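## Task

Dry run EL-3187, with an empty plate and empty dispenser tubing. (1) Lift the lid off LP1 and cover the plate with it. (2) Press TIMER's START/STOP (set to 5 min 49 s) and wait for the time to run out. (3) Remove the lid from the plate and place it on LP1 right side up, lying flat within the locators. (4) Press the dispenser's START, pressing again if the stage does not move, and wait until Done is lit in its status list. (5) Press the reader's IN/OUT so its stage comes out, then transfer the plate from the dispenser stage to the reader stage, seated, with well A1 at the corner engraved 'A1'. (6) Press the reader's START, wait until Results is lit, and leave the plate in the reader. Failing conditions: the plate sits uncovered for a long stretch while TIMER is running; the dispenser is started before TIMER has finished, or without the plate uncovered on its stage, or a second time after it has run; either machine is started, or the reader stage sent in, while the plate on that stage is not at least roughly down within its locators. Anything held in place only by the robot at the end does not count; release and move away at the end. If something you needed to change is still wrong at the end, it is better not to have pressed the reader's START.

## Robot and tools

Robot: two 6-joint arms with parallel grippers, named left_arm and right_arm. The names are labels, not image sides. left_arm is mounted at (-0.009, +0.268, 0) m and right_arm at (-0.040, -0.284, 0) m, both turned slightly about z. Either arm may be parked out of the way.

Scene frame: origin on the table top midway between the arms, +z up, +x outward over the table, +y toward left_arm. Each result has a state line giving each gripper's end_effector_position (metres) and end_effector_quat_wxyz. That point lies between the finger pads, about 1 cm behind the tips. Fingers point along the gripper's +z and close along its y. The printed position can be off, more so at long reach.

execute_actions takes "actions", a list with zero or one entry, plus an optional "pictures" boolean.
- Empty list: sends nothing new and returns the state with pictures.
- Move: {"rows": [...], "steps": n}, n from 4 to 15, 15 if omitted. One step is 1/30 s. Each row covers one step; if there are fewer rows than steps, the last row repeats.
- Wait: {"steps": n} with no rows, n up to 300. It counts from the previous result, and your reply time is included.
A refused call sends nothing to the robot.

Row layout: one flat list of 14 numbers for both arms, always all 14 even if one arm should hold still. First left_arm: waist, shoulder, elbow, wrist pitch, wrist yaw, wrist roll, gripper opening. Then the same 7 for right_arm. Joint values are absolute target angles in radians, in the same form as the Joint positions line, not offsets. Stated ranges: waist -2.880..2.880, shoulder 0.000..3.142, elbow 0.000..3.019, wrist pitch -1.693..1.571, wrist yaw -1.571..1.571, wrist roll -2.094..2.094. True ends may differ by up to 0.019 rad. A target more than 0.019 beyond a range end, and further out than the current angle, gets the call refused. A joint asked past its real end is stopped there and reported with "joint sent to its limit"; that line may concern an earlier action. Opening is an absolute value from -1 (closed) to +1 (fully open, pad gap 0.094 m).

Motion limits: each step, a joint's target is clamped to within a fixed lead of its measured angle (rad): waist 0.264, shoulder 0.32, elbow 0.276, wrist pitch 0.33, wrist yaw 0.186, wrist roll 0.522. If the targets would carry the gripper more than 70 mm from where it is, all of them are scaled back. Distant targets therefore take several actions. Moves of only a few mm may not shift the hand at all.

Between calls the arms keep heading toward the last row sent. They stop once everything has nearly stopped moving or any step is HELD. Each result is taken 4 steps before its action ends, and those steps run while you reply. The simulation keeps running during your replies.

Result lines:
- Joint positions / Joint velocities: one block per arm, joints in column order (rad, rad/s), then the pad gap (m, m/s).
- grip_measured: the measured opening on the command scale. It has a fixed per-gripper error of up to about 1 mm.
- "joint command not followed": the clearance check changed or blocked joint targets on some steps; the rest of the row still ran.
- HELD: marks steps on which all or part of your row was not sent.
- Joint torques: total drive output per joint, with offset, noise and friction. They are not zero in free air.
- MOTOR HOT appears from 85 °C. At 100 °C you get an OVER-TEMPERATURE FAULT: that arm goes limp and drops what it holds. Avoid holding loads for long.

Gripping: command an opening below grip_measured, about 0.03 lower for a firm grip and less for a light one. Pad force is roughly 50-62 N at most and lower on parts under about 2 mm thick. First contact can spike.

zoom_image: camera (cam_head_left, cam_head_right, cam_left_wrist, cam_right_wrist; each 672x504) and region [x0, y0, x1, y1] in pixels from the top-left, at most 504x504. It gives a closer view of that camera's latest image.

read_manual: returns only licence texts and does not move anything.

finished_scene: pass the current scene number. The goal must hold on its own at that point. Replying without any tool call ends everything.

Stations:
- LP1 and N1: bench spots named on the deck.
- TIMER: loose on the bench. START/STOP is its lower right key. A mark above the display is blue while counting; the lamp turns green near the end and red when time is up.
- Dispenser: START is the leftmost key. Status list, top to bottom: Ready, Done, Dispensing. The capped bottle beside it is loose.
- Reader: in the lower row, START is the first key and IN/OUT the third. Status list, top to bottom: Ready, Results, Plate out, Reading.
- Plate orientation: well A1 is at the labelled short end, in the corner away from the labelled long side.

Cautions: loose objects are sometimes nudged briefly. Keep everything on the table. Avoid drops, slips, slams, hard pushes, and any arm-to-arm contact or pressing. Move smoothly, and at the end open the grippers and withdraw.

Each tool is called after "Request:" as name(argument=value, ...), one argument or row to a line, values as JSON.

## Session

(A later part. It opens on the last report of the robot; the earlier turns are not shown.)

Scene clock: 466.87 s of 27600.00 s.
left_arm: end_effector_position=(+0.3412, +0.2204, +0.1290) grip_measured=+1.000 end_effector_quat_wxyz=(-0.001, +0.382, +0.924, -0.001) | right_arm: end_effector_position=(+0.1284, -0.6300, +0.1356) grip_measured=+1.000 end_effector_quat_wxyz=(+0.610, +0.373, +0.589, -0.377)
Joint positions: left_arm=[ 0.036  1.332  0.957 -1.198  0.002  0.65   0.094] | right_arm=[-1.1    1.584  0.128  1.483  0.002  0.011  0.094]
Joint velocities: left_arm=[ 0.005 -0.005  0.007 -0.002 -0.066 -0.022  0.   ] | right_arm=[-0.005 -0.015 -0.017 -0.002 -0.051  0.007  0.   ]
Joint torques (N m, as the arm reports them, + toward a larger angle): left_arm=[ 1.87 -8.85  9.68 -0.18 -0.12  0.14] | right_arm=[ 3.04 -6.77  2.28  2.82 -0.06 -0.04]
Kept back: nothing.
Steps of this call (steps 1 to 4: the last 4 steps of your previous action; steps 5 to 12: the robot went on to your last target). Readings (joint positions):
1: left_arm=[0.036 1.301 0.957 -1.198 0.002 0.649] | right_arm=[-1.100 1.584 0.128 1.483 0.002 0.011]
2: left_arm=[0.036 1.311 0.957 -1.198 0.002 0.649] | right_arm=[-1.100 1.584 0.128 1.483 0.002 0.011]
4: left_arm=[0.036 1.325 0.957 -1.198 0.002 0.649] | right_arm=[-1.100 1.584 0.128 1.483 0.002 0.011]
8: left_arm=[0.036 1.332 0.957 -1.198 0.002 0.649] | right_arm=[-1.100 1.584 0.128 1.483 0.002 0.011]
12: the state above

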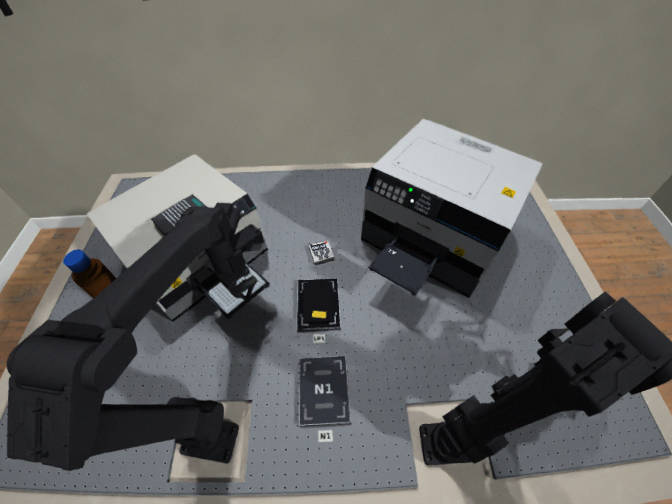

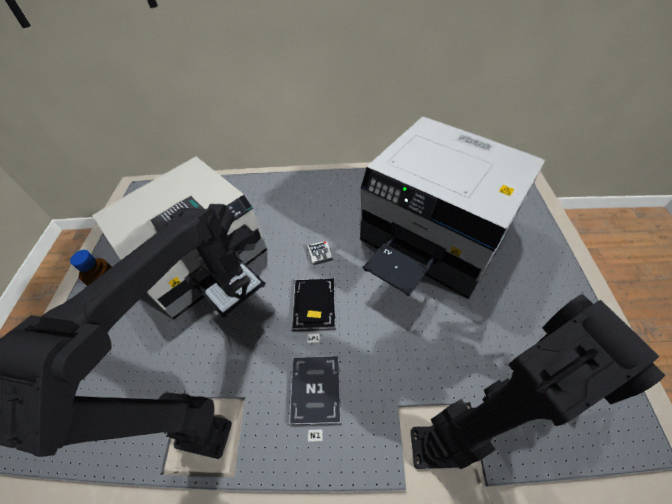

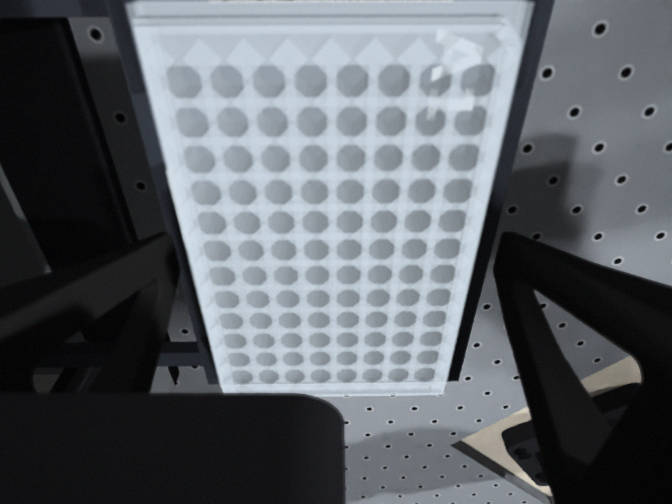

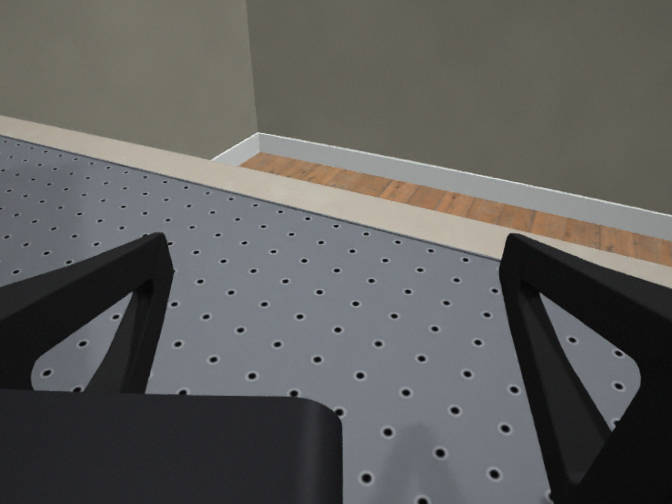

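Request:
execute_actions(
  actions=[
    {"rows":[[0.050,1.332,0.961,-1.210,0,0.661,0.96,-1.1,1.6,0.12,1.5,0,0,1],[0.051,1.332,0.961,-1.210,0,0.661,0.92,-1.1,1.6,0.12,1.5,0,0,1],[0.052,1.332,0.961,-1.210,0,0.661,0.88,-1.1,1.6,0.12,1.5,0,0,1],[0.0525,1.332,0.961,-1.210,0,0.661,0.85,-1.1,1.6,0.12,1.5,0,0,1],[0.0525,1.332,0.961,-1.210,0,0.661,0.82,-1.1,1.6,0.12,1.5,0,0,1],[0.0525,1.332,0.961,-1.210,0,0.661,0.80,-1.1,1.6,0.12,1.5,0,0,1],[0.0525,1.332,0.961,-1.210,0,0.661,0.78,-1.1,1.6,0.12,1.5,0,0,1],[0.0525,1.332,0.961,-1.210,0,0.661,0.76,-1.1,1.6,0.12,1.5,0,0,1],[0.0525,1.332,0.961,-1.210,0,0.661,0.745,-1.1,1.6,0.12,1.5,0,0,1],[0.0525,1.332,0.961,-1.210,0,0.661,0.73,-1.1,1.6,0.12,1.5,0,0,1],[0.0525,1.332,0.961,-1.210,0,0.661,0.72,-1.1,1.6,0.12,1.5,0,0,1],[0.0525,1.332,0.961,-1.210,0,0.661,0.71,-1.1,1.6,0.12,1.5,0,0,1],[0.0525,1.332,0.961,-1.210,0,0.661,0.70,-1.1,1.6,0.12,1.5,0,0,1]],"steps":15},
  ],
)

Request:
execute_actions(
  actions=[
    {"steps":7},
  ],
  pictures=true,
)

Scene clock: 467.73 s of 27600.00 s.
left_arm: end_effector_position=(+0.3412, +0.2222, +0.1291) grip_measured=+0.728 end_effector_quat_wxyz=(-0.001, +0.380, +0.925, -0.001) | right_arm: end_effector_position=(+0.1284, -0.6300, +0.1356) grip_measured=+1.000 end_effector_quat_wxyz=(+0.610, +0.373, +0.589, -0.377)
Joint positions: left_arm=[ 0.04   1.332  0.957 -1.199  0.001  0.65   0.081] | right_arm=[-1.1    1.584  0.128  1.483  0.002  0.011  0.094]
Joint velocities: left_arm=[-0.015 -0.005 -0.002  0.002 -0.037 -0.051 -0.009] | right_arm=[-0.005 -0.005 -0.007 -0.007 -0.081 -0.037  0.   ]
Joint torques (N m, as the arm reports them, + toward a larger angle): left_arm=[ 1.65 -8.56  9.59 -0.16 -0.09  0.14] | right_arm=[ 3.12 -6.65  2.27  2.81 -0.05 -0.05]
Steps of this call (steps 1 to 15: the robot went on to your last target; steps 16 to 26: the first 11 steps of this action). Readings (joint positions):
16: left_arm=[0.036 1.332 0.957 -1.198 0.002 0.650] | right_arm=[-1.100 1.584 0.128 1.483 0.002 0.011]
17: left_arm=[0.036 1.332 0.957 -1.198 0.002 0.650] | right_arm=[-1.100 1.584 0.128 1.483 0.002 0.011]
19: left_arm=[0.037 1.332 0.957 -1.198 0.002 0.650] | right_arm=[-1.100 1.584 0.128 1.483 0.002 0.011]
23: left_arm=[0.040 1.332 0.957 -1.198 0.001 0.650] | right_arm=[-1.100 1.584 0.128 1.483 0.002 0.011]
26: the state above

Scene clock: 467.97 s of 27600.00 s.
left_arm: end_effector_position=(+0.3412, +0.2222, +0.1291) grip_measured=+0.710 end_effector_quat_wxyz=(-0.001, +0.380, +0.925, -0.001) | right_arm: end_effector_position=(+0.1284, -0.6300, +0.1356) grip_measured=+1.000 end_effector_quat_wxyz=(+0.610, +0.373, +0.589, -0.377)
Joint positions: left_arm=[ 0.04   1.332  0.957 -1.199  0.001  0.651  0.08 ] | right_arm=[-1.1    1.584  0.128  1.483  0.002  0.011  0.094]
Joint velocities: left_arm=[-0.015 -0.015 -0.017  0.012  0.007  0.022  0.001] | right_arm=[-0.005 -0.005 -0.002  0.002 -0.007  0.037  0.   ]
Joint torques (N m, as the arm reports them, + toward a larger angle): left_arm=[ 1.65 -9.    9.66 -0.13 -0.09  0.11] | right_arm=[ 3.09 -6.76  2.27  2.8  -0.06 -0.05]
Kept back: nothing.
Steps of this call (steps 1 to 4: the last 4 steps of your previous action; steps 5 to 7: the robot went on to your last target). Readings (joint positions):
1: left_arm=[0.040 1.332 0.957 -1.199 0.001 0.651] | right_arm=[-1.100 1.584 0.128 1.483 0.002 0.011]
2: left_arm=[0.040 1.332 0.957 -1.199 0.001 0.651] | right_arm=[-1.100 1.584 0.128 1.483 0.002 0.011]
4: left_arm=[0.040 1.332 0.957 -1.199 0.001 0.651] | right_arm=[-1.100 1.584 0.128 1.483 0.002 0.011]
7: the state above

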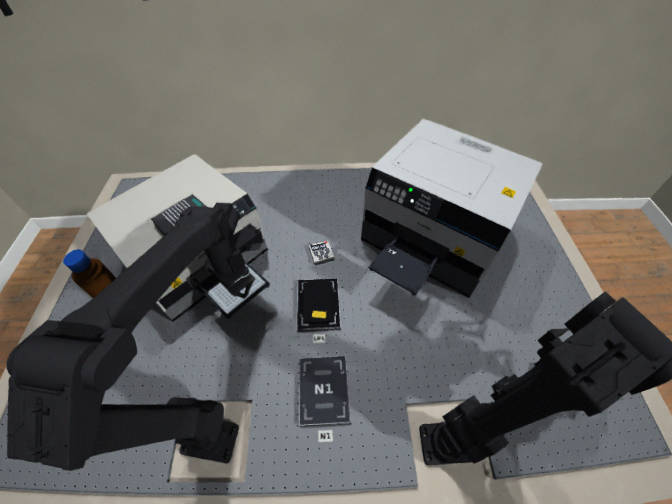

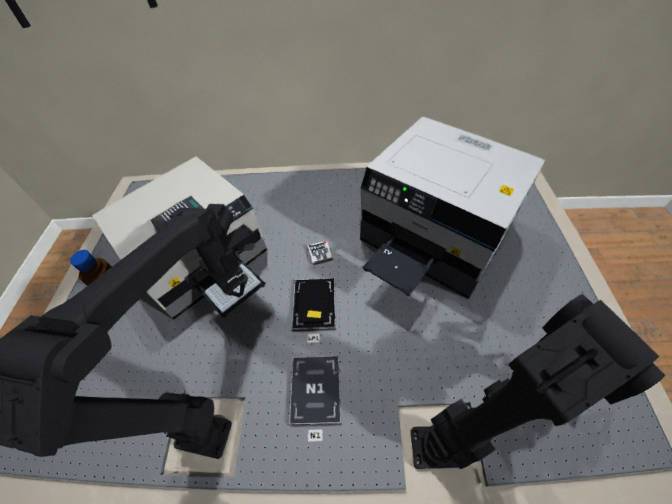

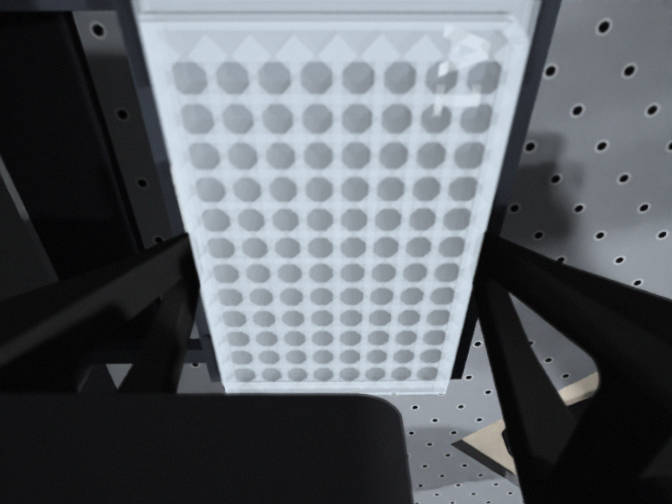

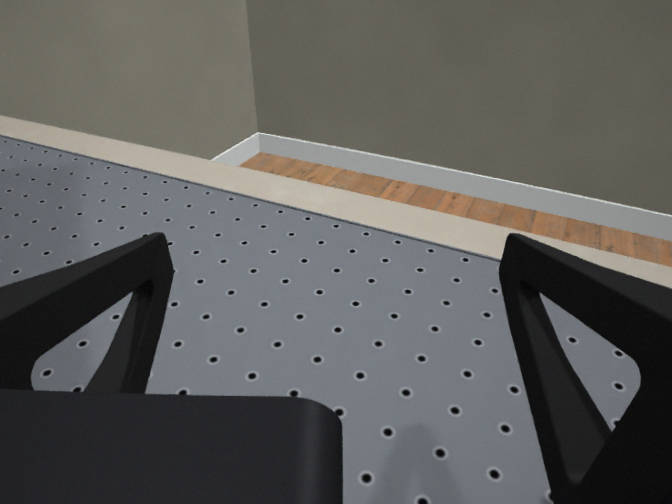

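Request:
zoom_image(
  camera="cam_head_left",
  region=[350, 160, 500, 310],
)

Region (350, 160, 500, 310) of cam_head_left's 672x504 image, scaled by 3.360, with more detail than that image has.

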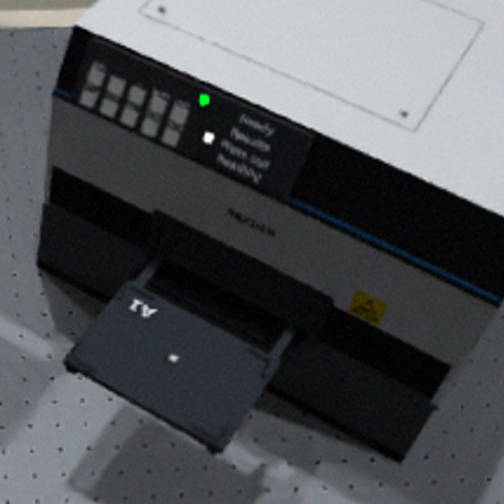

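Request:
execute_actions(
  actions=[
    {"rows":[[0.048,1.325,0.966,-1.210,0,0.658,0.69,-1.1,1.6,0.12,1.5,0,0,1],[0.044,1.318,0.971,-1.210,0,0.655,0.68,-1.1,1.6,0.12,1.5,0,0,1],[0.041,1.311,0.976,-1.210,0,0.652,0.68,-1.1,1.6,0.12,1.5,0,0,1],[0.040,1.305,0.981,-1.210,0,0.650,0.68,-1.1,1.6,0.12,1.5,0,0,1],[0.040,1.299,0.985,-1.210,0,0.650,0.68,-1.1,1.6,0.12,1.5,0,0,1],[0.040,1.292,0.988,-1.210,0,0.650,0.68,-1.1,1.6,0.12,1.5,0,0,1],[0.040,1.284,0.990,-1.210,0,0.650,0.68,-1.1,1.6,0.12,1.5,0,0,1],[0.040,1.275,0.992,-1.210,0,0.650,0.68,-1.1,1.6,0.12,1.5,0,0,1],[0.037,1.266,0.994,-1.210,0,0.647,0.68,-1.1,1.6,0.12,1.5,0,0,1],[0.034,1.258,0.996,-1.210,0,0.644,0.68,-1.1,1.6,0.12,1.5,0,0,1],[0.031,1.251,0.998,-1.210,0,0.641,0.68,-1.1,1.6,0.12,1.5,0,0,1],[0.0295,1.246,1.0007,-1.2102,0,0.6383,0.68,-1.1,1.6,0.12,1.5,0,0,1],[0.0279,1.243,1.0026,-1.2107,0,0.6333,0.68,-1.1,1.6,0.12,1.5,0,0,1],[0.0253,1.242,1.0059,-1.2117,0,0.6248,0.68,-1.1,1.6,0.12,1.5,0,0,1],[0.0217,1.242,1.0105,-1.2130,0,0.6131,0.68,-1.1,1.6,0.12,1.5,0,0,1]],"steps":15},
  ],
)

Request:
execute_actions(
  actions=[
    {"rows":[[0.0171,1.250,1.0164,-1.2147,0,0.5980,0.68,-1.1,1.6,0.12,1.5,0,0,1],[0.0115,1.260,1.0236,-1.2167,0,0.5798,0.68,-1.1,1.6,0.12,1.5,0,0,1],[0.0048,1.2748,1.0320,-1.2191,0,0.5582,0.68,-1.1,1.6,0.12,1.5,0,0,1],[-0.0028,1.2804,1.0416,-1.2218,0,0.5336,0.68,-1.1,1.6,0.12,1.5,0,0,1],[-0.0113,1.2869,1.0525,-1.2249,0,0.5058,0.68,-1.1,1.6,0.12,1.5,0,0,1],[-0.0208,1.2945,1.0645,-1.2283,0,0.4751,0.68,-1.1,1.6,0.12,1.5,0,0,1],[-0.0311,1.3029,1.0777,-1.2320,0,0.4414,0.68,-1.1,1.6,0.12,1.5,0,0,1],[-0.0424,1.3123,1.0920,-1.2361,0,0.4049,0.68,-1.1,1.6,0.12,1.5,0,0,1],[-0.0545,1.3226,1.1073,-1.2404,0,0.3657,0.68,-1.1,1.6,0.12,1.5,0,0,1],[-0.0673,1.3337,1.1237,-1.2451,0,0.3238,0.68,-1.1,1.6,0.12,1.5,0,0,1],[-0.0810,1.3457,1.1410,-1.2500,0,0.2794,0.68,-1.1,1.6,0.12,1.5,0,0,1],[-0.0954,1.3585,1.1593,-1.2552,0,0.2327,0.68,-1.1,1.6,0.12,1.5,0,0,1],[-0.1105,1.3720,1.1785,-1.2606,0,0.1837,0.68,-1.1,1.6,0.12,1.5,0,0,1],[-0.1262,1.3862,1.1985,-1.2663,0,0.1326,0.68,-1.1,1.6,0.12,1.5,0,0,1],[-0.1426,1.4012,1.2193,-1.2722,0,0.0795,0.68,-1.1,1.6,0.12,1.5,0,0,1]],"steps":15},
  ],
)

Request:
execute_actions(
  actions=[
    {"rows":[[-0.1595,1.4168,1.2408,-1.2783,0,0.0245,0.68,-1.1,1.6,0.12,1.5,0,0,1],[-0.1769,1.4330,1.2629,-1.2845,0,-0.0321,0.68,-1.1,1.6,0.12,1.5,0,0,1],[-0.1948,1.4498,1.2857,-1.2910,0,-0.0903,0.68,-1.1,1.6,0.12,1.5,0,0,1],[-0.2132,1.4670,1.3089,-1.2976,0,-0.1499,0.68,-1.1,1.6,0.12,1.5,0,0,1],[-0.2319,1.4848,1.3327,-1.3043,0,-0.2106,0.68,-1.1,1.6,0.12,1.5,0,0,1],[-0.2509,1.5029,1.3569,-1.3112,0,-0.2724,0.68,-1.1,1.6,0.12,1.5,0,0,1],[-0.2702,1.5215,1.3814,-1.3181,0,-0.3351,0.68,-1.1,1.6,0.12,1.5,0,0,1],[-0.2897,1.5403,1.4062,-1.3251,0,-0.3984,0.68,-1.1,1.6,0.12,1.5,0,0,1],[-0.3094,1.5594,1.4312,-1.3322,0,-0.4623,0.68,-1.1,1.6,0.12,1.5,0,0,1],[-0.3292,1.5788,1.4563,-1.3394,0,-0.5266,0.68,-1.1,1.6,0.12,1.5,0,0,1],[-0.3490,1.5983,1.4815,-1.3465,0,-0.5910,0.68,-1.1,1.6,0.12,1.5,0,0,1],[-0.3688,1.6178,1.5067,-1.3536,0,-0.6554,0.68,-1.1,1.6,0.12,1.5,0,0,1],[-0.3886,1.6375,1.5318,-1.3608,0,-0.7197,0.68,-1.1,1.6,0.12,1.5,0,0,1],[-0.4083,1.6572,1.5568,-1.3679,0,-0.7836,0.68,-1.1,1.6,0.12,1.5,0,0,1],[-0.4278,1.6767,1.5816,-1.3749,0,-0.8469,0.68,-1.1,1.6,0.12,1.5,0,0,1]],"steps":15},
  ],
)

Request:
execute_actions(
  actions=[
    {"rows":[[-0.4471,1.6962,1.6061,-1.3818,0,-0.9096,0.68,-1.1,1.6,0.12,1.5,0,0,1],[-0.4661,1.7156,1.6303,-1.3887,0,-0.9714,0.68,-1.1,1.6,0.12,1.5,0,0,1],[-0.4848,1.7347,1.6541,-1.3954,0,-1.0321,0.68,-1.1,1.6,0.12,1.5,0,0,1],[-0.5032,1.7535,1.6773,-1.4020,0,-1.0917,0.68,-1.1,1.6,0.12,1.5,0,0,1],[-0.5211,1.7721,1.7001,-1.4085,0,-1.1499,0.68,-1.1,1.6,0.12,1.5,0,0,1],[-0.5385,1.7902,1.7223,-1.4148,0,-1.2065,0.68,-1.1,1.6,0.12,1.5,0,0,1],[-0.5554,1.8080,1.7437,-1.4208,0,-1.2615,0.68,-1.1,1.6,0.12,1.5,0,0,1],[-0.5718,1.8253,1.7645,-1.4267,0,-1.3146,0.68,-1.1,1.6,0.12,1.5,0,0,1],[-0.5875,1.8420,1.7845,-1.4324,0,-1.3657,0.68,-1.1,1.6,0.12,1.5,0,0,1],[-0.6026,1.8582,1.8037,-1.4378,0,-1.4147,0.68,-1.1,1.6,0.12,1.5,0,0,1],[-0.6170,1.8738,1.8220,-1.4430,0,-1.4614,0.68,-1.1,1.6,0.12,1.5,0,0,1],[-0.6307,1.8888,1.8393,-1.4479,0,-1.5058,0.68,-1.1,1.6,0.12,1.5,0,0,1],[-0.6435,1.9030,1.8557,-1.4526,0,-1.5477,0.68,-1.1,1.6,0.12,1.5,0,0,1],[-0.6556,1.9165,1.8710,-1.4569,0,-1.5869,0.68,-1.1,1.6,0.12,1.5,0,0,1],[-0.6669,1.9293,1.8853,-1.4610,0,-1.6234,0.68,-1.1,1.6,0.12,1.5,0,0,1]],"steps":15},
  ],
)

Request:
execute_actions(
  actions=[
    {"rows":[[-0.6772,1.9413,1.8985,-1.4647,0,-1.6571,0.68,-1.1,1.6,0.12,1.5,0,0,1],[-0.6867,1.9524,1.9105,-1.4681,0,-1.6878,0.68,-1.1,1.6,0.12,1.5,0,0,1],[-0.6952,1.9627,1.9214,-1.4712,0,-1.7156,0.68,-1.1,1.6,0.12,1.5,0,0,1],[-0.7028,1.9721,1.9310,-1.4739,0,-1.7402,0.68,-1.1,1.6,0.12,1.5,0,0,1],[-0.7095,1.9805,1.9394,-1.4763,0,-1.7618,0.68,-1.1,1.6,0.12,1.5,0,0,1],[-0.7151,1.9881,1.9466,-1.4783,0,-1.7800,0.68,-1.1,1.6,0.12,1.5,0,0,1],[-0.7197,1.9946,1.9525,-1.4800,0,-1.7951,0.68,-1.1,1.6,0.12,1.5,0,0,1],[-0.7233,2.0002,1.9571,-1.4813,0,-1.8068,0.68,-1.1,1.6,0.12,1.5,0,0,1],[-0.7259,2.0048,1.9604,-1.4823,0,-1.8153,0.68,-1.1,1.6,0.12,1.5,0,0,1],[-0.7275,2.0084,1.9623,-1.4828,0,-1.8203,0.68,-1.1,1.6,0.12,1.5,0,0,1],[-0.728,2.0109,1.963,-1.483,0,-1.822,0.68,-1.1,1.6,0.12,1.5,0,0,1],[-0.728,2.0125,1.963,-1.483,0,-1.822,0.68,-1.1,1.6,0.12,1.5,0,0,1],[-0.728,2.013,1.963,-1.483,0,-1.822,0.68,-1.1,1.6,0.12,1.5,0,0,1]],"steps":15},
  ],
)

Request:
execute_actions(
  actions=[
    {"steps":16},
  ],
  pictures=true,
)

Scene clock: 473.40 s of 27600.00 s.
left_arm: end_effector_position=(+0.3410, +0.2222, +0.1408) grip_measured=+0.695 end_effector_quat_wxyz=(+0.016, +0.380, +0.925, +0.004) | right_arm: end_effector_position=(+0.1284, -0.6300, +0.1356) grip_measured=+1.000 end_effector_quat_wxyz=(+0.610, +0.373, +0.589, -0.377)
Joint positions: left_arm=[ 0.04   1.296  0.957 -1.199  0.001  0.651  0.08 ] | right_arm=[-1.1    1.584  0.128  1.483  0.002  0.011  0.094]
Joint velocities: left_arm=[-0.005 -0.308 -0.012  0.007 -0.037 -0.007 -0.   ] | right_arm=[-0.005 -0.005 -0.012 -0.002 -0.037 -0.051  0.   ]
Joint torques (N m, as the arm reports them, + toward a larger angle): left_arm=[ -0.46 -10.63  13.12  -0.01  -0.09  -0.06] | right_arm=[ 3.1  -6.69  2.27  2.81 -0.05 -0.04]
Steps of this call (steps 1 to 15: the robot went on to your last target; steps 16 to 152: nothing new was sent; steps 153 to 163: the first 11 steps of this action). Readings (joint positions):
153: left_arm=[0.040 1.332 0.957 -1.199 0.001 0.651] | right_arm=[-1.100 1.584 0.128 1.483 0.002 0.011]
154: left_arm=[0.040 1.332 0.957 -1.199 0.001 0.651] | right_arm=[-1.100 1.584 0.128 1.483 0.002 0.011]
156: left_arm=[0.040 1.330 0.957 -1.199 0.001 0.651] | right_arm=[-1.100 1.584 0.128 1.483 0.002 0.011]
160: left_arm=[0.040 1.320 0.957 -1.199 0.001 0.651] | right_arm=[-1.100 1.584 0.128 1.483 0.002 0.011]
163: the state above

Scene clock: 473.90 s of 27600.00 s.
left_arm: end_effector_position=(+0.3608, +0.1881, +0.1678) grip_measured=+0.695 end_effector_quat_wxyz=(+0.036, +0.316, +0.948, +0.003) | right_arm: end_effector_position=(+0.1284, -0.6300, +0.1356) grip_measured=+1.000 end_effector_quat_wxyz=(+0.610, +0.373, +0.589, -0.377)
Joint positions: left_arm=[-0.042  1.316  1.048 -1.231  0.001  0.43   0.08 ] | right_arm=[-1.1    1.584  0.128  1.483  0.002  0.011  0.094]
Joint velocities: left_arm=[-0.396  0.327  0.486 -0.12  -0.051 -1.004 -0.001] | right_arm=[-0.015  0.005 -0.002 -0.012  0.051  0.007  0.   ]
Joint torques (N m, as the arm reports them, + toward a larger angle): left_arm=[-0.57 -7.81 15.31  0.03 -0.08 -0.06] | right_arm=[ 3.14 -6.72  2.26  2.78 -0.06 -0.04]
Steps of this call (steps 1 to 4: the last 4 steps of your previous action; steps 5 to 15: the first 11 steps of this action). Readings (joint positions):
5: left_arm=[0.039 1.255 0.958 -1.201 0.001 0.637] | right_arm=[-1.100 1.584 0.128 1.483 0.002 0.011]
6: left_arm=[0.036 1.253 0.960 -1.203 0.001 0.628] | right_arm=[-1.100 1.584 0.128 1.483 0.002 0.011]
8: left_arm=[0.027 1.258 0.967 -1.207 0.001 0.604] | right_arm=[-1.100 1.584 0.128 1.483 0.002 0.011]
12: left_arm=[-0.006 1.285 1.003 -1.220 0.001 0.522] | right_arm=[-1.100 1.584 0.128 1.483 0.002 0.011]
15: the state above

Scene clock: 474.40 s of 27600.00 s.
left_arm: end_effector_position=(+0.4185, +0.0514, +0.1994) grip_measured=+0.695 end_effector_quat_wxyz=(+0.035, +0.072, +0.997, -0.016) | right_arm: end_effector_position=(+0.1284, -0.6300, +0.1356) grip_measured=+1.000 end_effector_quat_wxyz=(+0.610, +0.373, +0.589, -0.377)
Joint positions: left_arm=[-0.299  1.555  1.383 -1.321  0.001 -0.325  0.08 ] | right_arm=[-1.1    1.584  0.128  1.483  0.002  0.011  0.094]
Joint velocities: left_arm=[-0.591  0.571  0.72  -0.203 -0.037 -1.692  0.001] | right_arm=[-0.005 -0.015 -0.007  0.002  0.066 -0.037  0.   ]
Joint torques (N m, as the arm reports them, + toward a larger angle): left_arm=[ -0.19 -11.77  14.78  -0.05  -0.18  -0.07] | right_arm=[ 3.11 -6.73  2.28  2.79 -0.06 -0.05]
Steps of this call (steps 1 to 4: the last 4 steps of your previous action; steps 5 to 15: the first 11 steps of this action). Readings (joint positions):
5: left_arm=[-0.115 1.381 1.145 -1.256 0.001 0.227] | right_arm=[-1.100 1.584 0.128 1.483 0.002 0.011]
6: left_arm=[-0.132 1.396 1.167 -1.262 0.001 0.179] | right_arm=[-1.100 1.584 0.128 1.483 0.002 0.011]
8: left_arm=[-0.166 1.428 1.212 -1.274 0.001 0.078] | right_arm=[-1.100 1.584 0.128 1.483 0.002 0.011]
12: left_arm=[-0.240 1.498 1.307 -1.300 0.001 -0.145] | right_arm=[-1.100 1.584 0.128 1.483 0.002 0.011]
15: the state above

Scene clock: 474.90 s of 27600.00 s.
left_arm: end_effector_position=(+0.4131, -0.1273, +0.1905) grip_measured=+0.695 end_effector_quat_wxyz=(+0.011, -0.235, +0.972, -0.018) | right_arm: end_effector_position=(+0.1284, -0.6300, +0.1356) grip_measured=+1.000 end_effector_quat_wxyz=(+0.610, +0.373, +0.589, -0.377)
Joint positions: left_arm=[-0.582  1.84   1.732 -1.419  0.001 -1.227  0.08 ] | right_arm=[-1.1    1.584  0.128  1.483  0.002  0.011  0.094]
Joint velocities: left_arm=[-0.484  0.464  0.579 -0.164  0.051 -1.531 -0.002] | right_arm=[ 0.015 -0.015  0.007 -0.002  0.11   0.037  0.   ]
Joint torques (N m, as the arm reports them, + toward a larger angle): left_arm=[  0.74 -17.51  15.06  -0.2   -0.23  -0.07] | right_arm=[ 3.03 -6.7   2.27  2.8  -0.06 -0.05]
Steps of this call (steps 1 to 4: the last 4 steps of your previous action; steps 5 to 15: the first 11 steps of this action). Readings (joint positions):
5: left_arm=[-0.399 1.655 1.508 -1.355 0.001 -0.637] | right_arm=[-1.100 1.584 0.128 1.483 0.002 0.011]
6: left_arm=[-0.418 1.674 1.533 -1.362 0.001 -0.699] | right_arm=[-1.100 1.584 0.128 1.483 0.002 0.011]
8: left_arm=[-0.457 1.714 1.581 -1.376 0.001 -0.823] | right_arm=[-1.100 1.584 0.128 1.483 0.002 0.011]
12: left_arm=[-0.532 1.789 1.671 -1.402 0.001 -1.062] | right_arm=[-1.100 1.584 0.128 1.483 0.002 0.011]
15: the state above

Scene clock: 475.40 s of 27600.00 s.
left_arm: end_effector_position=(+0.3828, -0.2158, +0.1719) grip_measured=+0.695 end_effector_quat_wxyz=(+0.004, -0.417, +0.909, -0.009) | right_arm: end_effector_position=(+0.1284, -0.6300, +0.1356) grip_measured=+1.000 end_effector_quat_wxyz=(+0.610, +0.373, +0.589, -0.377)
Joint positions: left_arm=[-0.721  1.988  1.905 -1.468 -0.002 -1.751  0.08 ] | right_arm=[-1.1    1.584  0.128  1.483  0.002  0.011  0.094]
Joint velocities: left_arm=[-0.063  0.063  0.056 -0.022  0.022 -0.418  0.   ] | right_arm=[-0.005  0.005  0.002  0.002  0.007 -0.081  0.   ]
Joint torques (N m, as the arm reports them, + toward a larger angle): left_arm=[  0.81 -18.34  14.86  -0.31  -0.06  -0.03] | right_arm=[ 3.08 -6.77  2.27  2.79 -0.06 -0.05]
Steps of this call (steps 1 to 4: the last 4 steps of your previous action; steps 5 to 15: the first 11 steps of this action). Readings (joint positions):
5: left_arm=[-0.653 1.914 1.815 -1.443 0.001 -1.467] | right_arm=[-1.100 1.584 0.128 1.483 0.002 0.011]
6: left_arm=[-0.664 1.927 1.829 -1.447 0.001 -1.507] | right_arm=[-1.100 1.584 0.128 1.483 0.002 0.011]
8: left_arm=[-0.685 1.950 1.852 -1.454 0.001 -1.582] | right_arm=[-1.100 1.584 0.128 1.483 0.002 0.011]
12: left_arm=[-0.712 1.979 1.891 -1.466 -0.002 -1.697] | right_arm=[-1.100 1.584 0.128 1.483 0.002 0.011]
15: the state above

Scene clock: 475.93 s of 27600.00 s.
left_arm: end_effector_position=(+0.3825, -0.2174, +0.1708) grip_measured=+0.695 end_effector_quat_wxyz=(+0.003, -0.440, +0.898, -0.008) | right_arm: end_effector_position=(+0.1284, -0.6300, +0.1356) grip_measured=+1.000 end_effector_quat_wxyz=(+0.610, +0.373, +0.589, -0.377)
Joint positions: left_arm=[-0.723  1.993  1.911 -1.471 -0.002 -1.805  0.08 ] | right_arm=[-1.1    1.584  0.128  1.483  0.002  0.011  0.094]
Joint velocities: left_arm=[-0.005 -0.005 -0.002  0.017 -0.051 -0.037  0.001] | right_arm=[-0.005 -0.015 -0.002 -0.017  0.007  0.007  0.   ]
Joint torques (N m, as the arm reports them, + toward a larger angle): left_arm=[  0.36 -18.4   14.62  -0.25  -0.07  -0.08] | right_arm=[ 3.06 -6.75  2.28  2.8  -0.05 -0.05]
Kept back: nothing.
Steps of this call (steps 1 to 4: the last 4 steps of your previous action; steps 5 to 16: the robot went on to your last target). Readings (joint positions):
1: left_arm=[-0.722 1.990 1.906 -1.469 -0.002 -1.763] | right_arm=[-1.100 1.584 0.128 1.483 0.002 0.011]
2: left_arm=[-0.723 1.992 1.908 -1.470 -0.002 -1.771] | right_arm=[-1.100 1.584 0.128 1.483 0.002 0.011]
4: left_arm=[-0.723 1.992 1.911 -1.471 -0.002 -1.784] | right_arm=[-1.100 1.584 0.128 1.483 0.002 0.011]
8: left_arm=[-0.723 1.993 1.911 -1.471 -0.002 -1.798] | right_arm=[-1.100 1.584 0.128 1.483 0.002 0.011]
16: the state above

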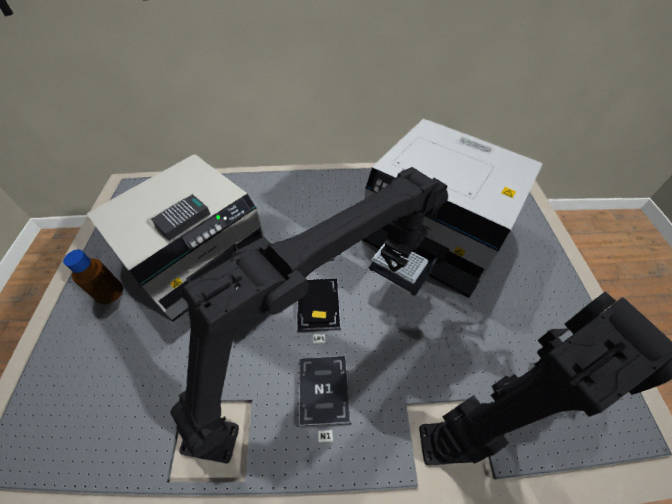

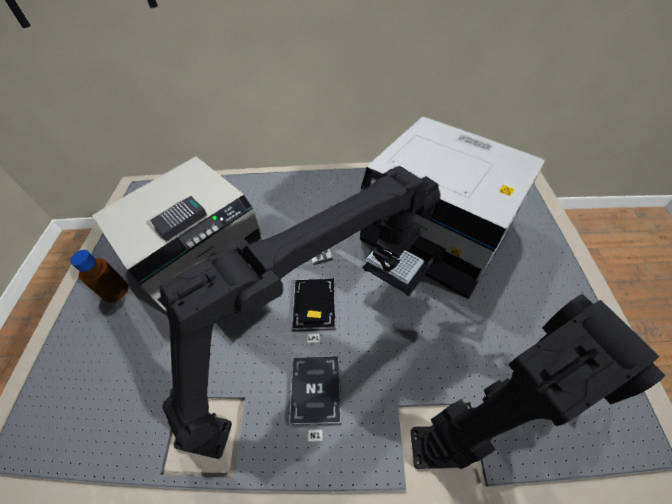

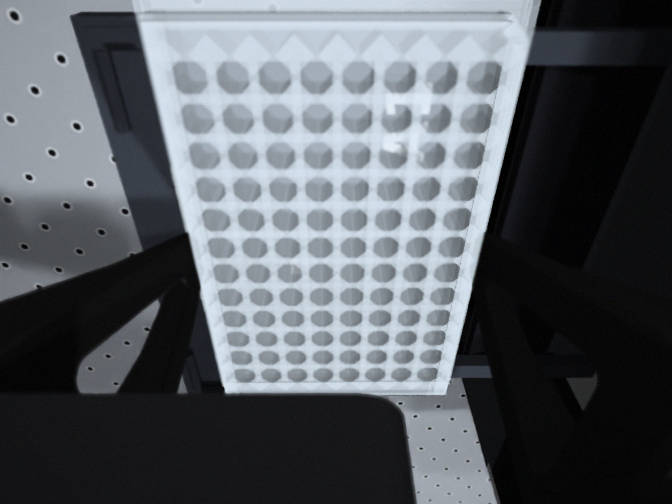

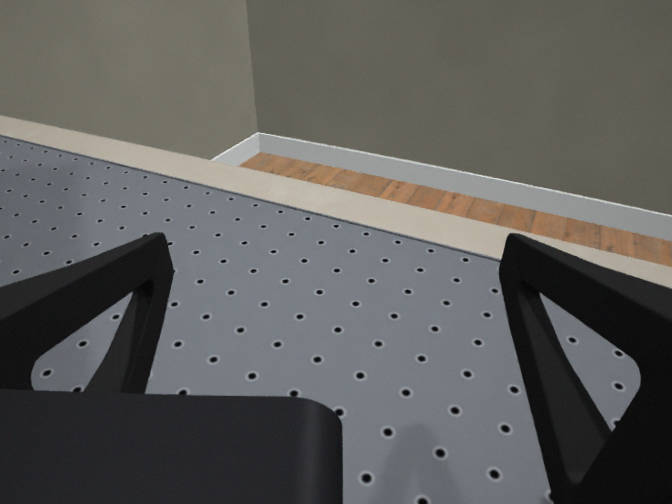

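Request:
execute_actions(
  actions=[],
)

Scene clock: 476.80 s of 27600.00 s.
left_arm: end_effector_position=(+0.3825, -0.2174, +0.1708) grip_measured=+0.695 end_effector_quat_wxyz=(+0.003, -0.441, +0.898, -0.008) | right_arm: end_effector_position=(+0.1284, -0.6300, +0.1356) grip_measured=+1.000 end_effector_quat_wxyz=(+0.610, +0.373, +0.589, -0.377)
Joint positions: left_arm=[-0.723  1.993  1.911 -1.471 -0.002 -1.806  0.08 ] | right_arm=[-1.1    1.584  0.128  1.483  0.002  0.011  0.094]
Joint velocities: left_arm=[ 0.005 -0.005 -0.007  0.007  0.022 -0.066 -0.001] | right_arm=[-0.005 -0.005 -0.007 -0.012 -0.022 -0.022  0.   ]
Joint torques (N m, as the arm reports them, + toward a larger angle): left_arm=[  0.34 -18.25  14.59  -0.22  -0.07  -0.11] | right_arm=[ 3.16 -6.75  2.27  2.8  -0.06 -0.05]
Kept back: nothing.
Steps of this call (steps 1 to 15: the robot went on to your last target; steps 16 to 26: nothing new was sent). Readings (joint positions):
1: left_arm=[-0.723 1.993 1.911 -1.471 -0.002 -1.805] | right_arm=[-1.100 1.584 0.128 1.483 0.002 0.011]
2: left_arm=[-0.723 1.993 1.911 -1.471 -0.002 -1.805] | right_arm=[-1.100 1.584 0.128 1.483 0.002 0.011]
4: left_arm=[-0.723 1.993 1.911 -1.471 -0.002 -1.805] | right_arm=[-1.100 1.584 0.128 1.483 0.002 0.011]
8: left_arm=[-0.723 1.993 1.911 -1.471 -0.002 -1.806] | right_arm=[-1.100 1.584 0.128 1.483 0.002 0.011]
26: the state above
All arms were judged still, so your last target was given up. Only a new action makes them travel on or press farther. Fingers that are still opening or closing keep moving.

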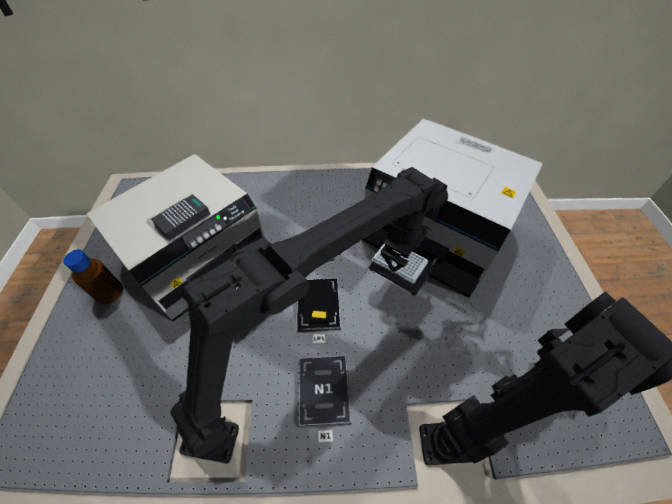

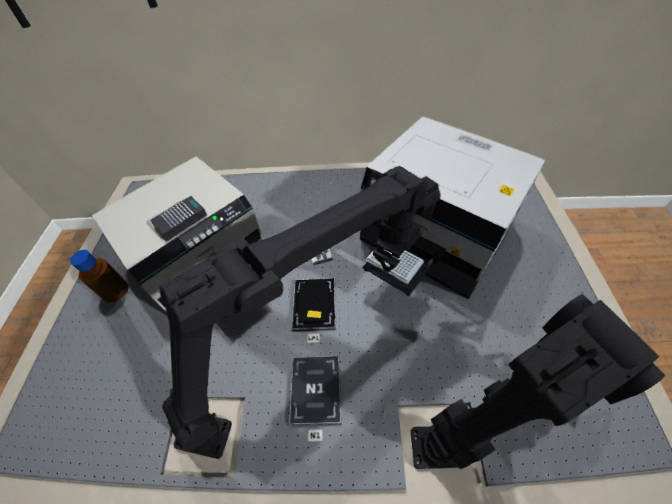

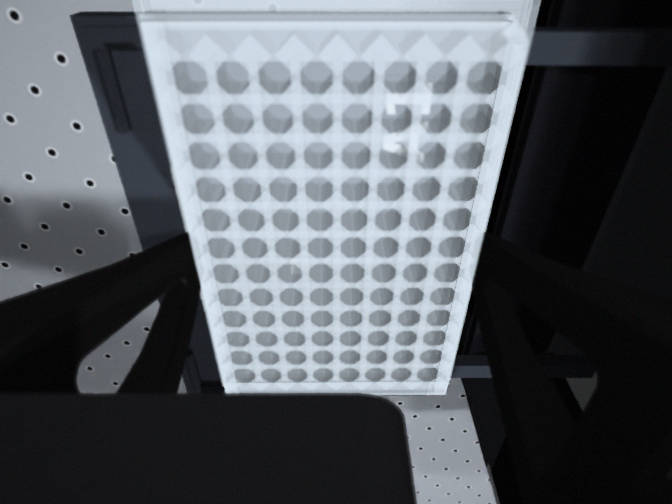

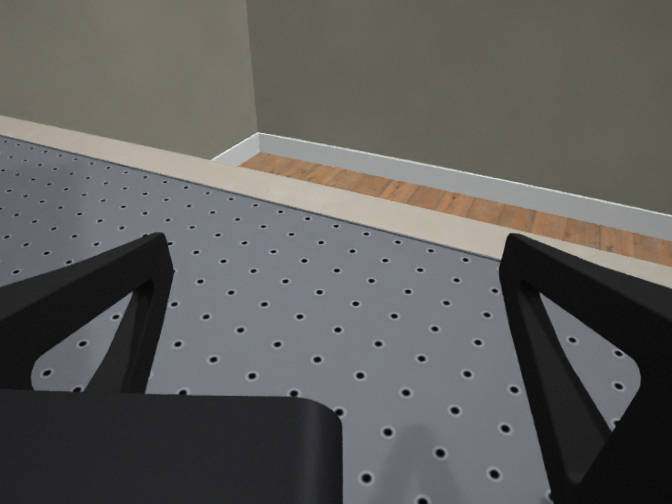

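Request:
zoom_image(
  camera="cam_left_wrist",
  region=[40, 0, 400, 270],
)

Request:
zoom_image(
  camera="cam_head_left",
  region=[330, 200, 510, 320],
)

Region (40, 0, 400, 270) of cam_left_wrist's 672x504 image, scaled by 1.400, with more detail than that image has; it fills the top 378 rows of this view, and the rest is white.

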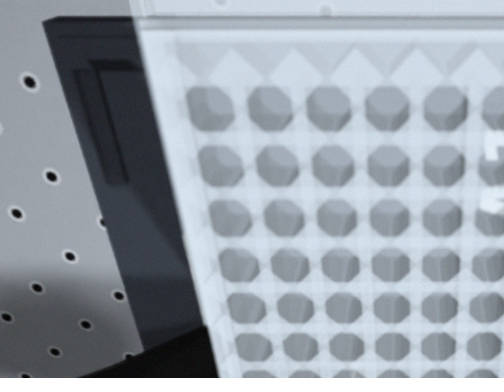

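Region (330, 200, 510, 320) of cam_head_left's 672x504 image, scaled by 2.800, with more detail than that image has.

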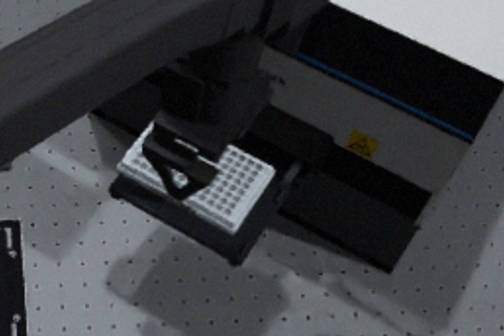

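Request:
zoom_image(
  camera="cam_left_wrist",
  region=[150, 280, 350, 410],
)

Request:
zoom_image(
  camera="cam_left_wrist",
  region=[340, 0, 672, 250],
)

Request:
zoom_image(
  camera="cam_left_wrist",
  region=[380, 280, 620, 440],
)

Region (150, 280, 350, 410) of cam_left_wrist's 672x504 image, scaled by 2.520, with more detail than that image has; it fills the top 328 rows of this view, and the rest is white.

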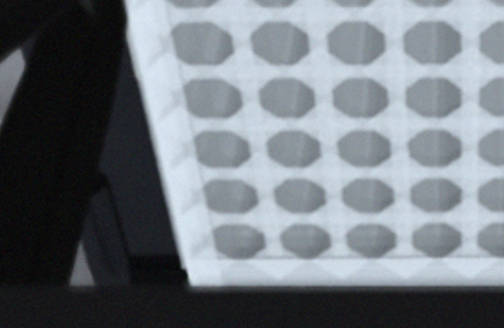

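Region (340, 0, 672, 250) of cam_left_wrist's 672x504 image, scaled by 1.518, with more detail than that image has; it fills the top 380 rows of this view, and the rest is white.

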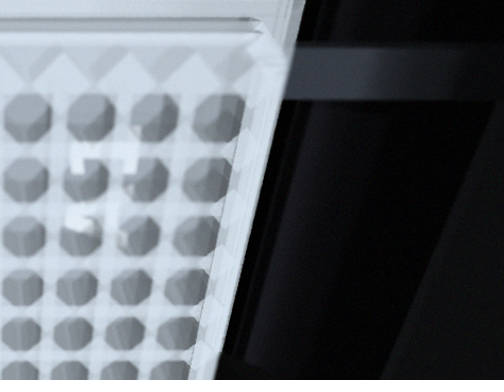

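Region (380, 280, 620, 440) of cam_left_wrist's 672x504 image, scaled by 2.100, with more detail than that image has.

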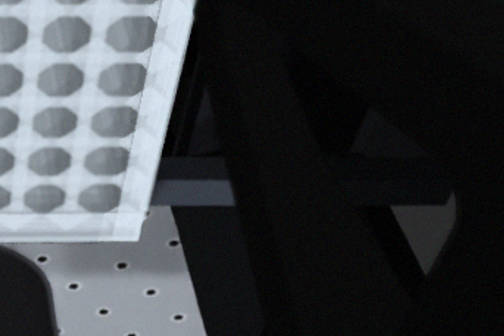

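Request:
execute_actions(
  actions=[
    {"rows":[[-0.728,2.006,1.960,-1.483,0,-1.822,0.68,-1.1,1.6,0.12,1.5,0,0,1],[-0.728,1.999,1.957,-1.483,0,-1.822,0.678,-1.1,1.6,0.12,1.5,0,0,1],[-0.728,1.992,1.954,-1.483,0,-1.822,0.676,-1.1,1.6,0.12,1.5,0,0,1],[-0.728,1.985,1.951,-1.483,0,-1.822,0.674,-1.1,1.6,0.12,1.5,0,0,1],[-0.728,1.979,1.948,-1.483,0,-1.822,0.672,-1.1,1.6,0.12,1.5,0,0,1],[-0.728,1.974,1.945,-1.483,0,-1.822,0.67,-1.1,1.6,0.12,1.5,0,0,1],[-0.728,1.970,1.942,-1.483,0,-1.822,0.67,-1.1,1.6,0.12,1.5,0,0,1],[-0.728,1.967,1.939,-1.483,0,-1.822,0.67,-1.1,1.6,0.12,1.5,0,0,1],[-0.728,1.965,1.936,-1.483,0,-1.822,0.67,-1.1,1.6,0.12,1.5,0,0,1],[-0.728,1.963,1.933,-1.483,0,-1.822,0.67,-1.1,1.6,0.12,1.5,0,0,1],[-0.728,1.962,1.930,-1.483,0,-1.822,0.67,-1.1,1.6,0.12,1.5,0,0,1],[-0.728,1.961,1.930,-1.483,0,-1.822,0.67,-1.1,1.6,0.12,1.5,0,0,1],[-0.728,1.960,1.930,-1.483,0,-1.822,0.67,-1.1,1.6,0.12,1.5,0,0,1]],"steps":15},
  ],
)

Request:
execute_actions(
  actions=[
    {"steps":8},
  ],
)

Scene clock: 480.43 s of 27600.00 s.
left_arm: end_effector_position=(+0.3825, -0.2174, +0.1715) grip_measured=+0.687 end_effector_quat_wxyz=(+0.003, -0.441, +0.897, -0.009) | right_arm: end_effector_position=(+0.1284, -0.6300, +0.1356) grip_measured=+1.000 end_effector_quat_wxyz=(+0.610, +0.373, +0.589, -0.377)
Joint positions: left_arm=[-0.723  1.992  1.911 -1.471 -0.002 -1.806  0.079] | right_arm=[-1.1    1.584  0.128  1.483  0.002  0.011  0.094]
Joint velocities: left_arm=[-0.005 -0.005  0.007  0.017 -0.066 -0.037 -0.001] | right_arm=[ 0.005  0.005 -0.012 -0.002 -0.051 -0.007  0.   ]
Joint torques (N m, as the arm reports them, + toward a larger angle): left_arm=[  0.51 -22.14  11.76  -0.16  -0.07  -0.08] | right_arm=[ 3.08 -6.76  2.26  2.8  -0.06 -0.05]
Steps of this call (steps 1 to 98: nothing new was sent; steps 99 to 109: the first 11 steps of this action). Readings (joint positions):
99: left_arm=[-0.723 1.993 1.911 -1.471 -0.002 -1.806] | right_arm=[-1.100 1.584 0.128 1.483 0.002 0.011]
100: left_arm=[-0.723 1.993 1.911 -1.471 -0.002 -1.806] | right_arm=[-1.100 1.584 0.128 1.483 0.002 0.011]
102: left_arm=[-0.723 1.993 1.911 -1.471 -0.002 -1.806] | right_arm=[-1.100 1.584 0.128 1.483 0.002 0.011]
106: left_arm=[-0.723 1.993 1.911 -1.471 -0.002 -1.806] | right_arm=[-1.100 1.584 0.128 1.483 0.002 0.011]
109: the state above

Scene clock: 480.70 s of 27600.00 s.
left_arm: end_effector_position=(+0.3825, -0.2174, +0.1715) grip_measured=+0.687 end_effector_quat_wxyz=(+0.003, -0.442, +0.897, -0.009) | right_arm: end_effector_position=(+0.1284, -0.6300, +0.1356) grip_measured=+1.000 end_effector_quat_wxyz=(+0.610, +0.373, +0.589, -0.377)
Joint positions: left_arm=[-0.723  1.992  1.911 -1.471 -0.002 -1.808  0.079] | right_arm=[-1.1    1.584  0.128  1.483  0.002  0.011  0.094]
Joint velocities: left_arm=[-0.005 -0.015  0.002  0.017  0.037 -0.095 -0.   ] | right_arm=[ 0.015 -0.034  0.007 -0.007  0.022 -0.066  0.   ]
Joint torques (N m, as the arm reports them, + toward a larger angle): left_arm=[  0.33 -22.42  11.73  -0.22  -0.08  -0.07] | right_arm=[ 3.06 -6.69  2.24  2.82 -0.06 -0.05]
Kept back: nothing.
Steps of this call (steps 1 to 4: the last 4 steps of your previous action; steps 5 to 8: the robot went on to your last target). Readings (joint positions):
1: left_arm=[-0.723 1.992 1.911 -1.471 -0.002 -1.807] | right_arm=[-1.100 1.584 0.128 1.483 0.002 0.011]
2: left_arm=[-0.723 1.992 1.911 -1.471 -0.002 -1.807] | right_arm=[-1.100 1.584 0.128 1.483 0.002 0.011]
4: left_arm=[-0.723 1.992 1.911 -1.471 -0.002 -1.808] | right_arm=[-1.100 1.584 0.128 1.483 0.002 0.011]
8: the state above

Request:
execute_actions(
  actions=[
    {"rows":[[-0.728,1.959,1.930,-1.483,0,-1.822,0.67,-1.1,1.6,0.12,1.5,0,0,1],[-0.728,1.958,1.930,-1.483,0,-1.822,0.67,-1.1,1.6,0.12,1.5,0,0,1],[-0.728,1.957,1.930,-1.483,0,-1.822,0.67,-1.1,1.6,0.12,1.5,0,0,1],[-0.728,1.956,1.930,-1.483,0,-1.822,0.67,-1.1,1.6,0.12,1.5,0,0,1],[-0.728,1.955,1.930,-1.483,0,-1.822,0.67,-1.1,1.6,0.12,1.5,0,0,1],[-0.728,1.954,1.930,-1.483,0,-1.822,0.67,-1.1,1.6,0.12,1.5,0,0,1],[-0.728,1.953,1.930,-1.483,0,-1.822,0.67,-1.1,1.6,0.12,1.5,0,0,1],[-0.728,1.952,1.930,-1.483,0,-1.822,0.67,-1.1,1.6,0.12,1.5,0,0,1]],"steps":15},
  ],
)

Request:
execute_actions(
  actions=[
    {"steps":8},
  ],
)

Scene clock: 481.33 s of 27600.00 s.
left_arm: end_effector_position=(+0.3825, -0.2173, +0.1724) grip_measured=+0.687 end_effector_quat_wxyz=(+0.003, -0.443, +0.897, -0.009) | right_arm: end_effector_position=(+0.1284, -0.6300, +0.1356) grip_measured=+1.000 end_effector_quat_wxyz=(+0.610, +0.373, +0.589, -0.377)
Joint positions: left_arm=[-0.723  1.99   1.911 -1.471 -0.002 -1.81   0.079] | right_arm=[-1.1    1.584  0.128  1.483  0.002  0.011  0.094]
Joint velocities: left_arm=[-0.015 -0.005 -0.002 -0.012  0.066  0.051 -0.   ] | right_arm=[ 0.005  0.005 -0.002  0.017  0.037 -0.007  0.   ]
Joint torques (N m, as the arm reports them, + toward a larger angle): left_arm=[  0.37 -22.95  11.73  -0.2   -0.08  -0.07] | right_arm=[ 3.09 -6.77  2.27  2.8  -0.07 -0.05]
Steps of this call (steps 1 to 8: the robot went on to your last target; steps 9 to 19: the first 11 steps of this action). Readings (joint positions):
9: left_arm=[-0.723 1.992 1.911 -1.471 -0.002 -1.808] | right_arm=[-1.100 1.584 0.128 1.483 0.002 0.011]
10: left_arm=[-0.723 1.992 1.911 -1.471 -0.002 -1.808] | right_arm=[-1.100 1.584 0.128 1.483 0.002 0.011]
12: left_arm=[-0.723 1.991 1.911 -1.471 -0.002 -1.809] | right_arm=[-1.100 1.584 0.128 1.483 0.002 0.011]
16: left_arm=[-0.723 1.991 1.911 -1.471 -0.002 -1.810] | right_arm=[-1.100 1.584 0.128 1.483 0.002 0.011]
19: the state above

Scene clock: 481.60 s of 27600.00 s.
left_arm: end_effector_position=(+0.3824, -0.2173, +0.1727) grip_measured=+0.687 end_effector_quat_wxyz=(+0.003, -0.443, +0.897, -0.009) | right_arm: end_effector_position=(+0.1284, -0.6300, +0.1356) grip_measured=+1.000 end_effector_quat_wxyz=(+0.610, +0.373, +0.589, -0.377)
Joint positions: left_arm=[-0.723  1.99   1.911 -1.471 -0.002 -1.81   0.079] | right_arm=[-1.1    1.584  0.128  1.483  0.002  0.011  0.094]
Joint velocities: left_arm=[-0.005 -0.015 -0.002 -0.007 -0.022  0.037 -0.001] | right_arm=[-0.015  0.005  0.012  0.002 -0.051 -0.022  0.   ]
Joint torques (N m, as the arm reports them, + toward a larger angle): left_arm=[  0.47 -22.67  11.74  -0.22  -0.09  -0.05] | right_arm=[ 3.08 -6.74  2.28  2.81 -0.06 -0.05]
Kept back: nothing.
Steps of this call (steps 1 to 4: the last 4 steps of your previous action; steps 5 to 8: the robot went on to your last target). Readings (joint positions):
1: left_arm=[-0.723 1.990 1.911 -1.471 -0.002 -1.810] | right_arm=[-1.100 1.584 0.128 1.483 0.002 0.011]
2: left_arm=[-0.723 1.990 1.911 -1.471 -0.002 -1.810] | right_arm=[-1.100 1.584 0.128 1.483 0.002 0.011]
4: left_arm=[-0.723 1.990 1.911 -1.471 -0.002 -1.810] | right_arm=[-1.100 1.584 0.128 1.483 0.002 0.011]
8: the state above

Request:
execute_actions(
  actions=[
    {"rows":[[-0.729,1.951,1.929,-1.483,0,-1.822,0.67,-1.1,1.6,0.12,1.5,0,0,1],[-0.730,1.950,1.928,-1.483,0,-1.823,0.67,-1.1,1.6,0.12,1.5,0,0,1],[-0.731,1.949,1.927,-1.483,0,-1.824,0.67,-1.1,1.6,0.12,1.5,0,0,1],[-0.732,1.948,1.926,-1.483,0,-1.825,0.67,-1.1,1.6,0.12,1.5,0,0,1],[-0.733,1.947,1.925,-1.484,0,-1.826,0.67,-1.1,1.6,0.12,1.5,0,0,1],[-0.734,1.946,1.924,-1.485,0,-1.827,0.67,-1.1,1.6,0.12,1.5,0,0,1],[-0.735,1.945,1.923,-1.486,0,-1.828,0.67,-1.1,1.6,0.12,1.5,0,0,1],[-0.736,1.944,1.922,-1.487,0,-1.829,0.67,-1.1,1.6,0.12,1.5,0,0,1],[-0.737,1.943,1.921,-1.488,0,-1.830,0.67,-1.1,1.6,0.12,1.5,0,0,1],[-0.739,1.942,1.920,-1.489,0,-1.831,0.67,-1.1,1.6,0.12,1.5,0,0,1],[-0.741,1.941,1.919,-1.490,0,-1.832,0.67,-1.1,1.6,0.12,1.5,0,0,1],[-0.743,1.940,1.918,-1.491,0,-1.833,0.67,-1.1,1.6,0.12,1.5,0,0,1],[-0.745,1.940,1.917,-1.492,0,-1.834,0.67,-1.1,1.6,0.12,1.5,0,0,1],[-0.747,1.940,1.916,-1.493,0,-1.835,0.67,-1.1,1.6,0.12,1.5,0,0,1],[-0.749,1.940,1.915,-1.494,0,-1.836,0.67,-1.1,1.6,0.12,1.5,0,0,1]],"steps":15},
  ],
)

Request:
execute_actions(
  actions=[
    {"rows":[[-0.751,1.940,1.915,-1.495,0,-1.837,0.67,-1.1,1.6,0.12,1.5,0,0,1],[-0.753,1.940,1.915,-1.496,0,-1.838,0.67,-1.1,1.6,0.12,1.5,0,0,1],[-0.755,1.940,1.915,-1.497,0,-1.839,0.67,-1.1,1.6,0.12,1.5,0,0,1],[-0.757,1.940,1.915,-1.498,0,-1.840,0.67,-1.1,1.6,0.12,1.5,0,0,1],[-0.758,1.940,1.915,-1.499,0,-1.841,0.67,-1.1,1.6,0.12,1.5,0,0,1],[-0.759,1.940,1.915,-1.499,0,-1.842,0.67,-1.1,1.6,0.12,1.5,0,0,1],[-0.760,1.940,1.915,-1.499,0,-1.843,0.67,-1.1,1.6,0.12,1.5,0,0,1],[-0.760,1.940,1.915,-1.499,0,-1.844,0.67,-1.1,1.6,0.12,1.5,0,0,1],[-0.760,1.940,1.915,-1.499,0,-1.845,0.67,-1.1,1.6,0.12,1.5,0,0,1]],"steps":15},
  ],
)

Request:
execute_actions(
  actions=[
    {"steps":10},
  ],
)

Scene clock: 482.63 s of 27600.00 s.
left_arm: end_effector_position=(+0.3812, -0.2165, +0.1770) grip_measured=+0.687 end_effector_quat_wxyz=(+0.004, -0.445, +0.895, -0.011) | right_arm: end_effector_position=(+0.1284, -0.6300, +0.1356) grip_measured=+1.000 end_effector_quat_wxyz=(+0.610, +0.373, +0.589, -0.377)
Joint positions: left_arm=[-0.724  1.983  1.911 -1.476 -0.002 -1.817  0.079] | right_arm=[-1.1    1.584  0.128  1.483  0.002  0.011  0.094]
Joint velocities: left_arm=[-0.015 -0.044 -0.007 -0.027 -0.022 -0.037  0.001] | right_arm=[-0.024 -0.015 -0.002 -0.002  0.007  0.007  0.   ]
Joint torques (N m, as the arm reports them, + toward a larger angle): left_arm=[ -1.29 -23.28  10.73  -0.14  -0.09  -0.11] | right_arm=[ 3.08 -6.63  2.28  2.8  -0.06 -0.05]
Steps of this call (steps 1 to 15: the robot went on to your last target; steps 16 to 20: nothing new was sent; steps 21 to 31: the first 11 steps of this action). Readings (joint positions):
21: left_arm=[-0.723 1.990 1.911 -1.471 -0.002 -1.810] | right_arm=[-1.100 1.584 0.128 1.483 0.002 0.011]
22: left_arm=[-0.723 1.990 1.911 -1.471 -0.002 -1.811] | right_arm=[-1.100 1.584 0.128 1.483 0.002 0.011]
24: left_arm=[-0.723 1.989 1.911 -1.471 -0.002 -1.811] | right_arm=[-1.100 1.584 0.128 1.483 0.002 0.011]
28: left_arm=[-0.723 1.986 1.911 -1.473 -0.002 -1.814] | right_arm=[-1.100 1.584 0.128 1.483 0.002 0.011]
31: the state above

Scene clock: 483.13 s of 27600.00 s.
left_arm: end_effector_position=(+0.3654, -0.2248, +0.1822) grip_measured=+0.687 end_effector_quat_wxyz=(+0.003, -0.439, +0.898, -0.010) | right_arm: end_effector_position=(+0.1284, -0.6300, +0.1356) grip_measured=+1.000 end_effector_quat_wxyz=(+0.610, +0.373, +0.589, -0.377)
Joint positions: left_arm=[-0.752  1.974  1.911 -1.487 -0.002 -1.831  0.079] | right_arm=[-1.1    1.584  0.128  1.483  0.002  0.011  0.094]
Joint velocities: left_arm=[-0.024 -0.024  0.007  0.007 -0.066 -0.007 -0.002] | right_arm=[-0.015  0.005 -0.012  0.007  0.037  0.022  0.   ]
Joint torques (N m, as the arm reports them, + toward a larger angle): left_arm=[  0.21 -22.26  10.36  -0.22  -0.08  -0.07] | right_arm=[ 3.13 -6.74  2.27  2.78 -0.05 -0.04]
Steps of this call (steps 1 to 4: the last 4 steps of your previous action; steps 5 to 15: the first 11 steps of this action). Readings (joint positions):
5: left_arm=[-0.730 1.976 1.911 -1.481 -0.002 -1.822] | right_arm=[-1.100 1.584 0.128 1.483 0.002 0.011]
6: left_arm=[-0.732 1.975 1.911 -1.482 -0.002 -1.823] | right_arm=[-1.100 1.584 0.128 1.483 0.002 0.011]
8: left_arm=[-0.737 1.974 1.911 -1.484 -0.002 -1.824] | right_arm=[-1.100 1.584 0.128 1.483 0.002 0.011]
12: left_arm=[-0.747 1.974 1.911 -1.487 -0.002 -1.829] | right_arm=[-1.100 1.584 0.128 1.483 0.002 0.011]
15: the state above

Scene clock: 483.47 s of 27600.00 s.
left_arm: end_effector_position=(+0.3652, -0.2249, +0.1822) grip_measured=+0.687 end_effector_quat_wxyz=(+0.003, -0.440, +0.898, -0.010) | right_arm: end_effector_position=(+0.1284, -0.6300, +0.1356) grip_measured=+1.000 end_effector_quat_wxyz=(+0.610, +0.373, +0.589, -0.377)
Joint positions: left_arm=[-0.752  1.974  1.911 -1.487 -0.002 -1.833  0.079] | right_arm=[-1.1    1.584  0.128  1.483  0.002  0.011  0.094]
Joint velocities: left_arm=[ 0.005 -0.005 -0.007 -0.002 -0.007 -0.051 -0.   ] | right_arm=[-0.005 -0.005  0.007  0.002  0.095  0.007  0.   ]
Joint torques (N m, as the arm reports them, + toward a larger angle): left_arm=[  0.18 -22.44  10.44  -0.25  -0.09  -0.09] | right_arm=[ 3.15 -6.74  2.28  2.82 -0.06 -0.04]
Kept back: nothing.
Steps of this call (steps 1 to 4: the last 4 steps of your previous action; steps 5 to 10: the robot went on to your last target). Readings (joint positions):
1: left_arm=[-0.752 1.974 1.911 -1.487 -0.002 -1.831] | right_arm=[-1.100 1.584 0.128 1.483 0.002 0.011]
2: left_arm=[-0.752 1.974 1.911 -1.487 -0.002 -1.832] | right_arm=[-1.100 1.584 0.128 1.483 0.002 0.011]
4: left_arm=[-0.752 1.974 1.911 -1.487 -0.002 -1.832] | right_arm=[-1.100 1.584 0.128 1.483 0.002 0.011]
8: left_arm=[-0.752 1.974 1.911 -1.487 -0.002 -1.833] | right_arm=[-1.100 1.584 0.128 1.483 0.002 0.011]
10: the state above


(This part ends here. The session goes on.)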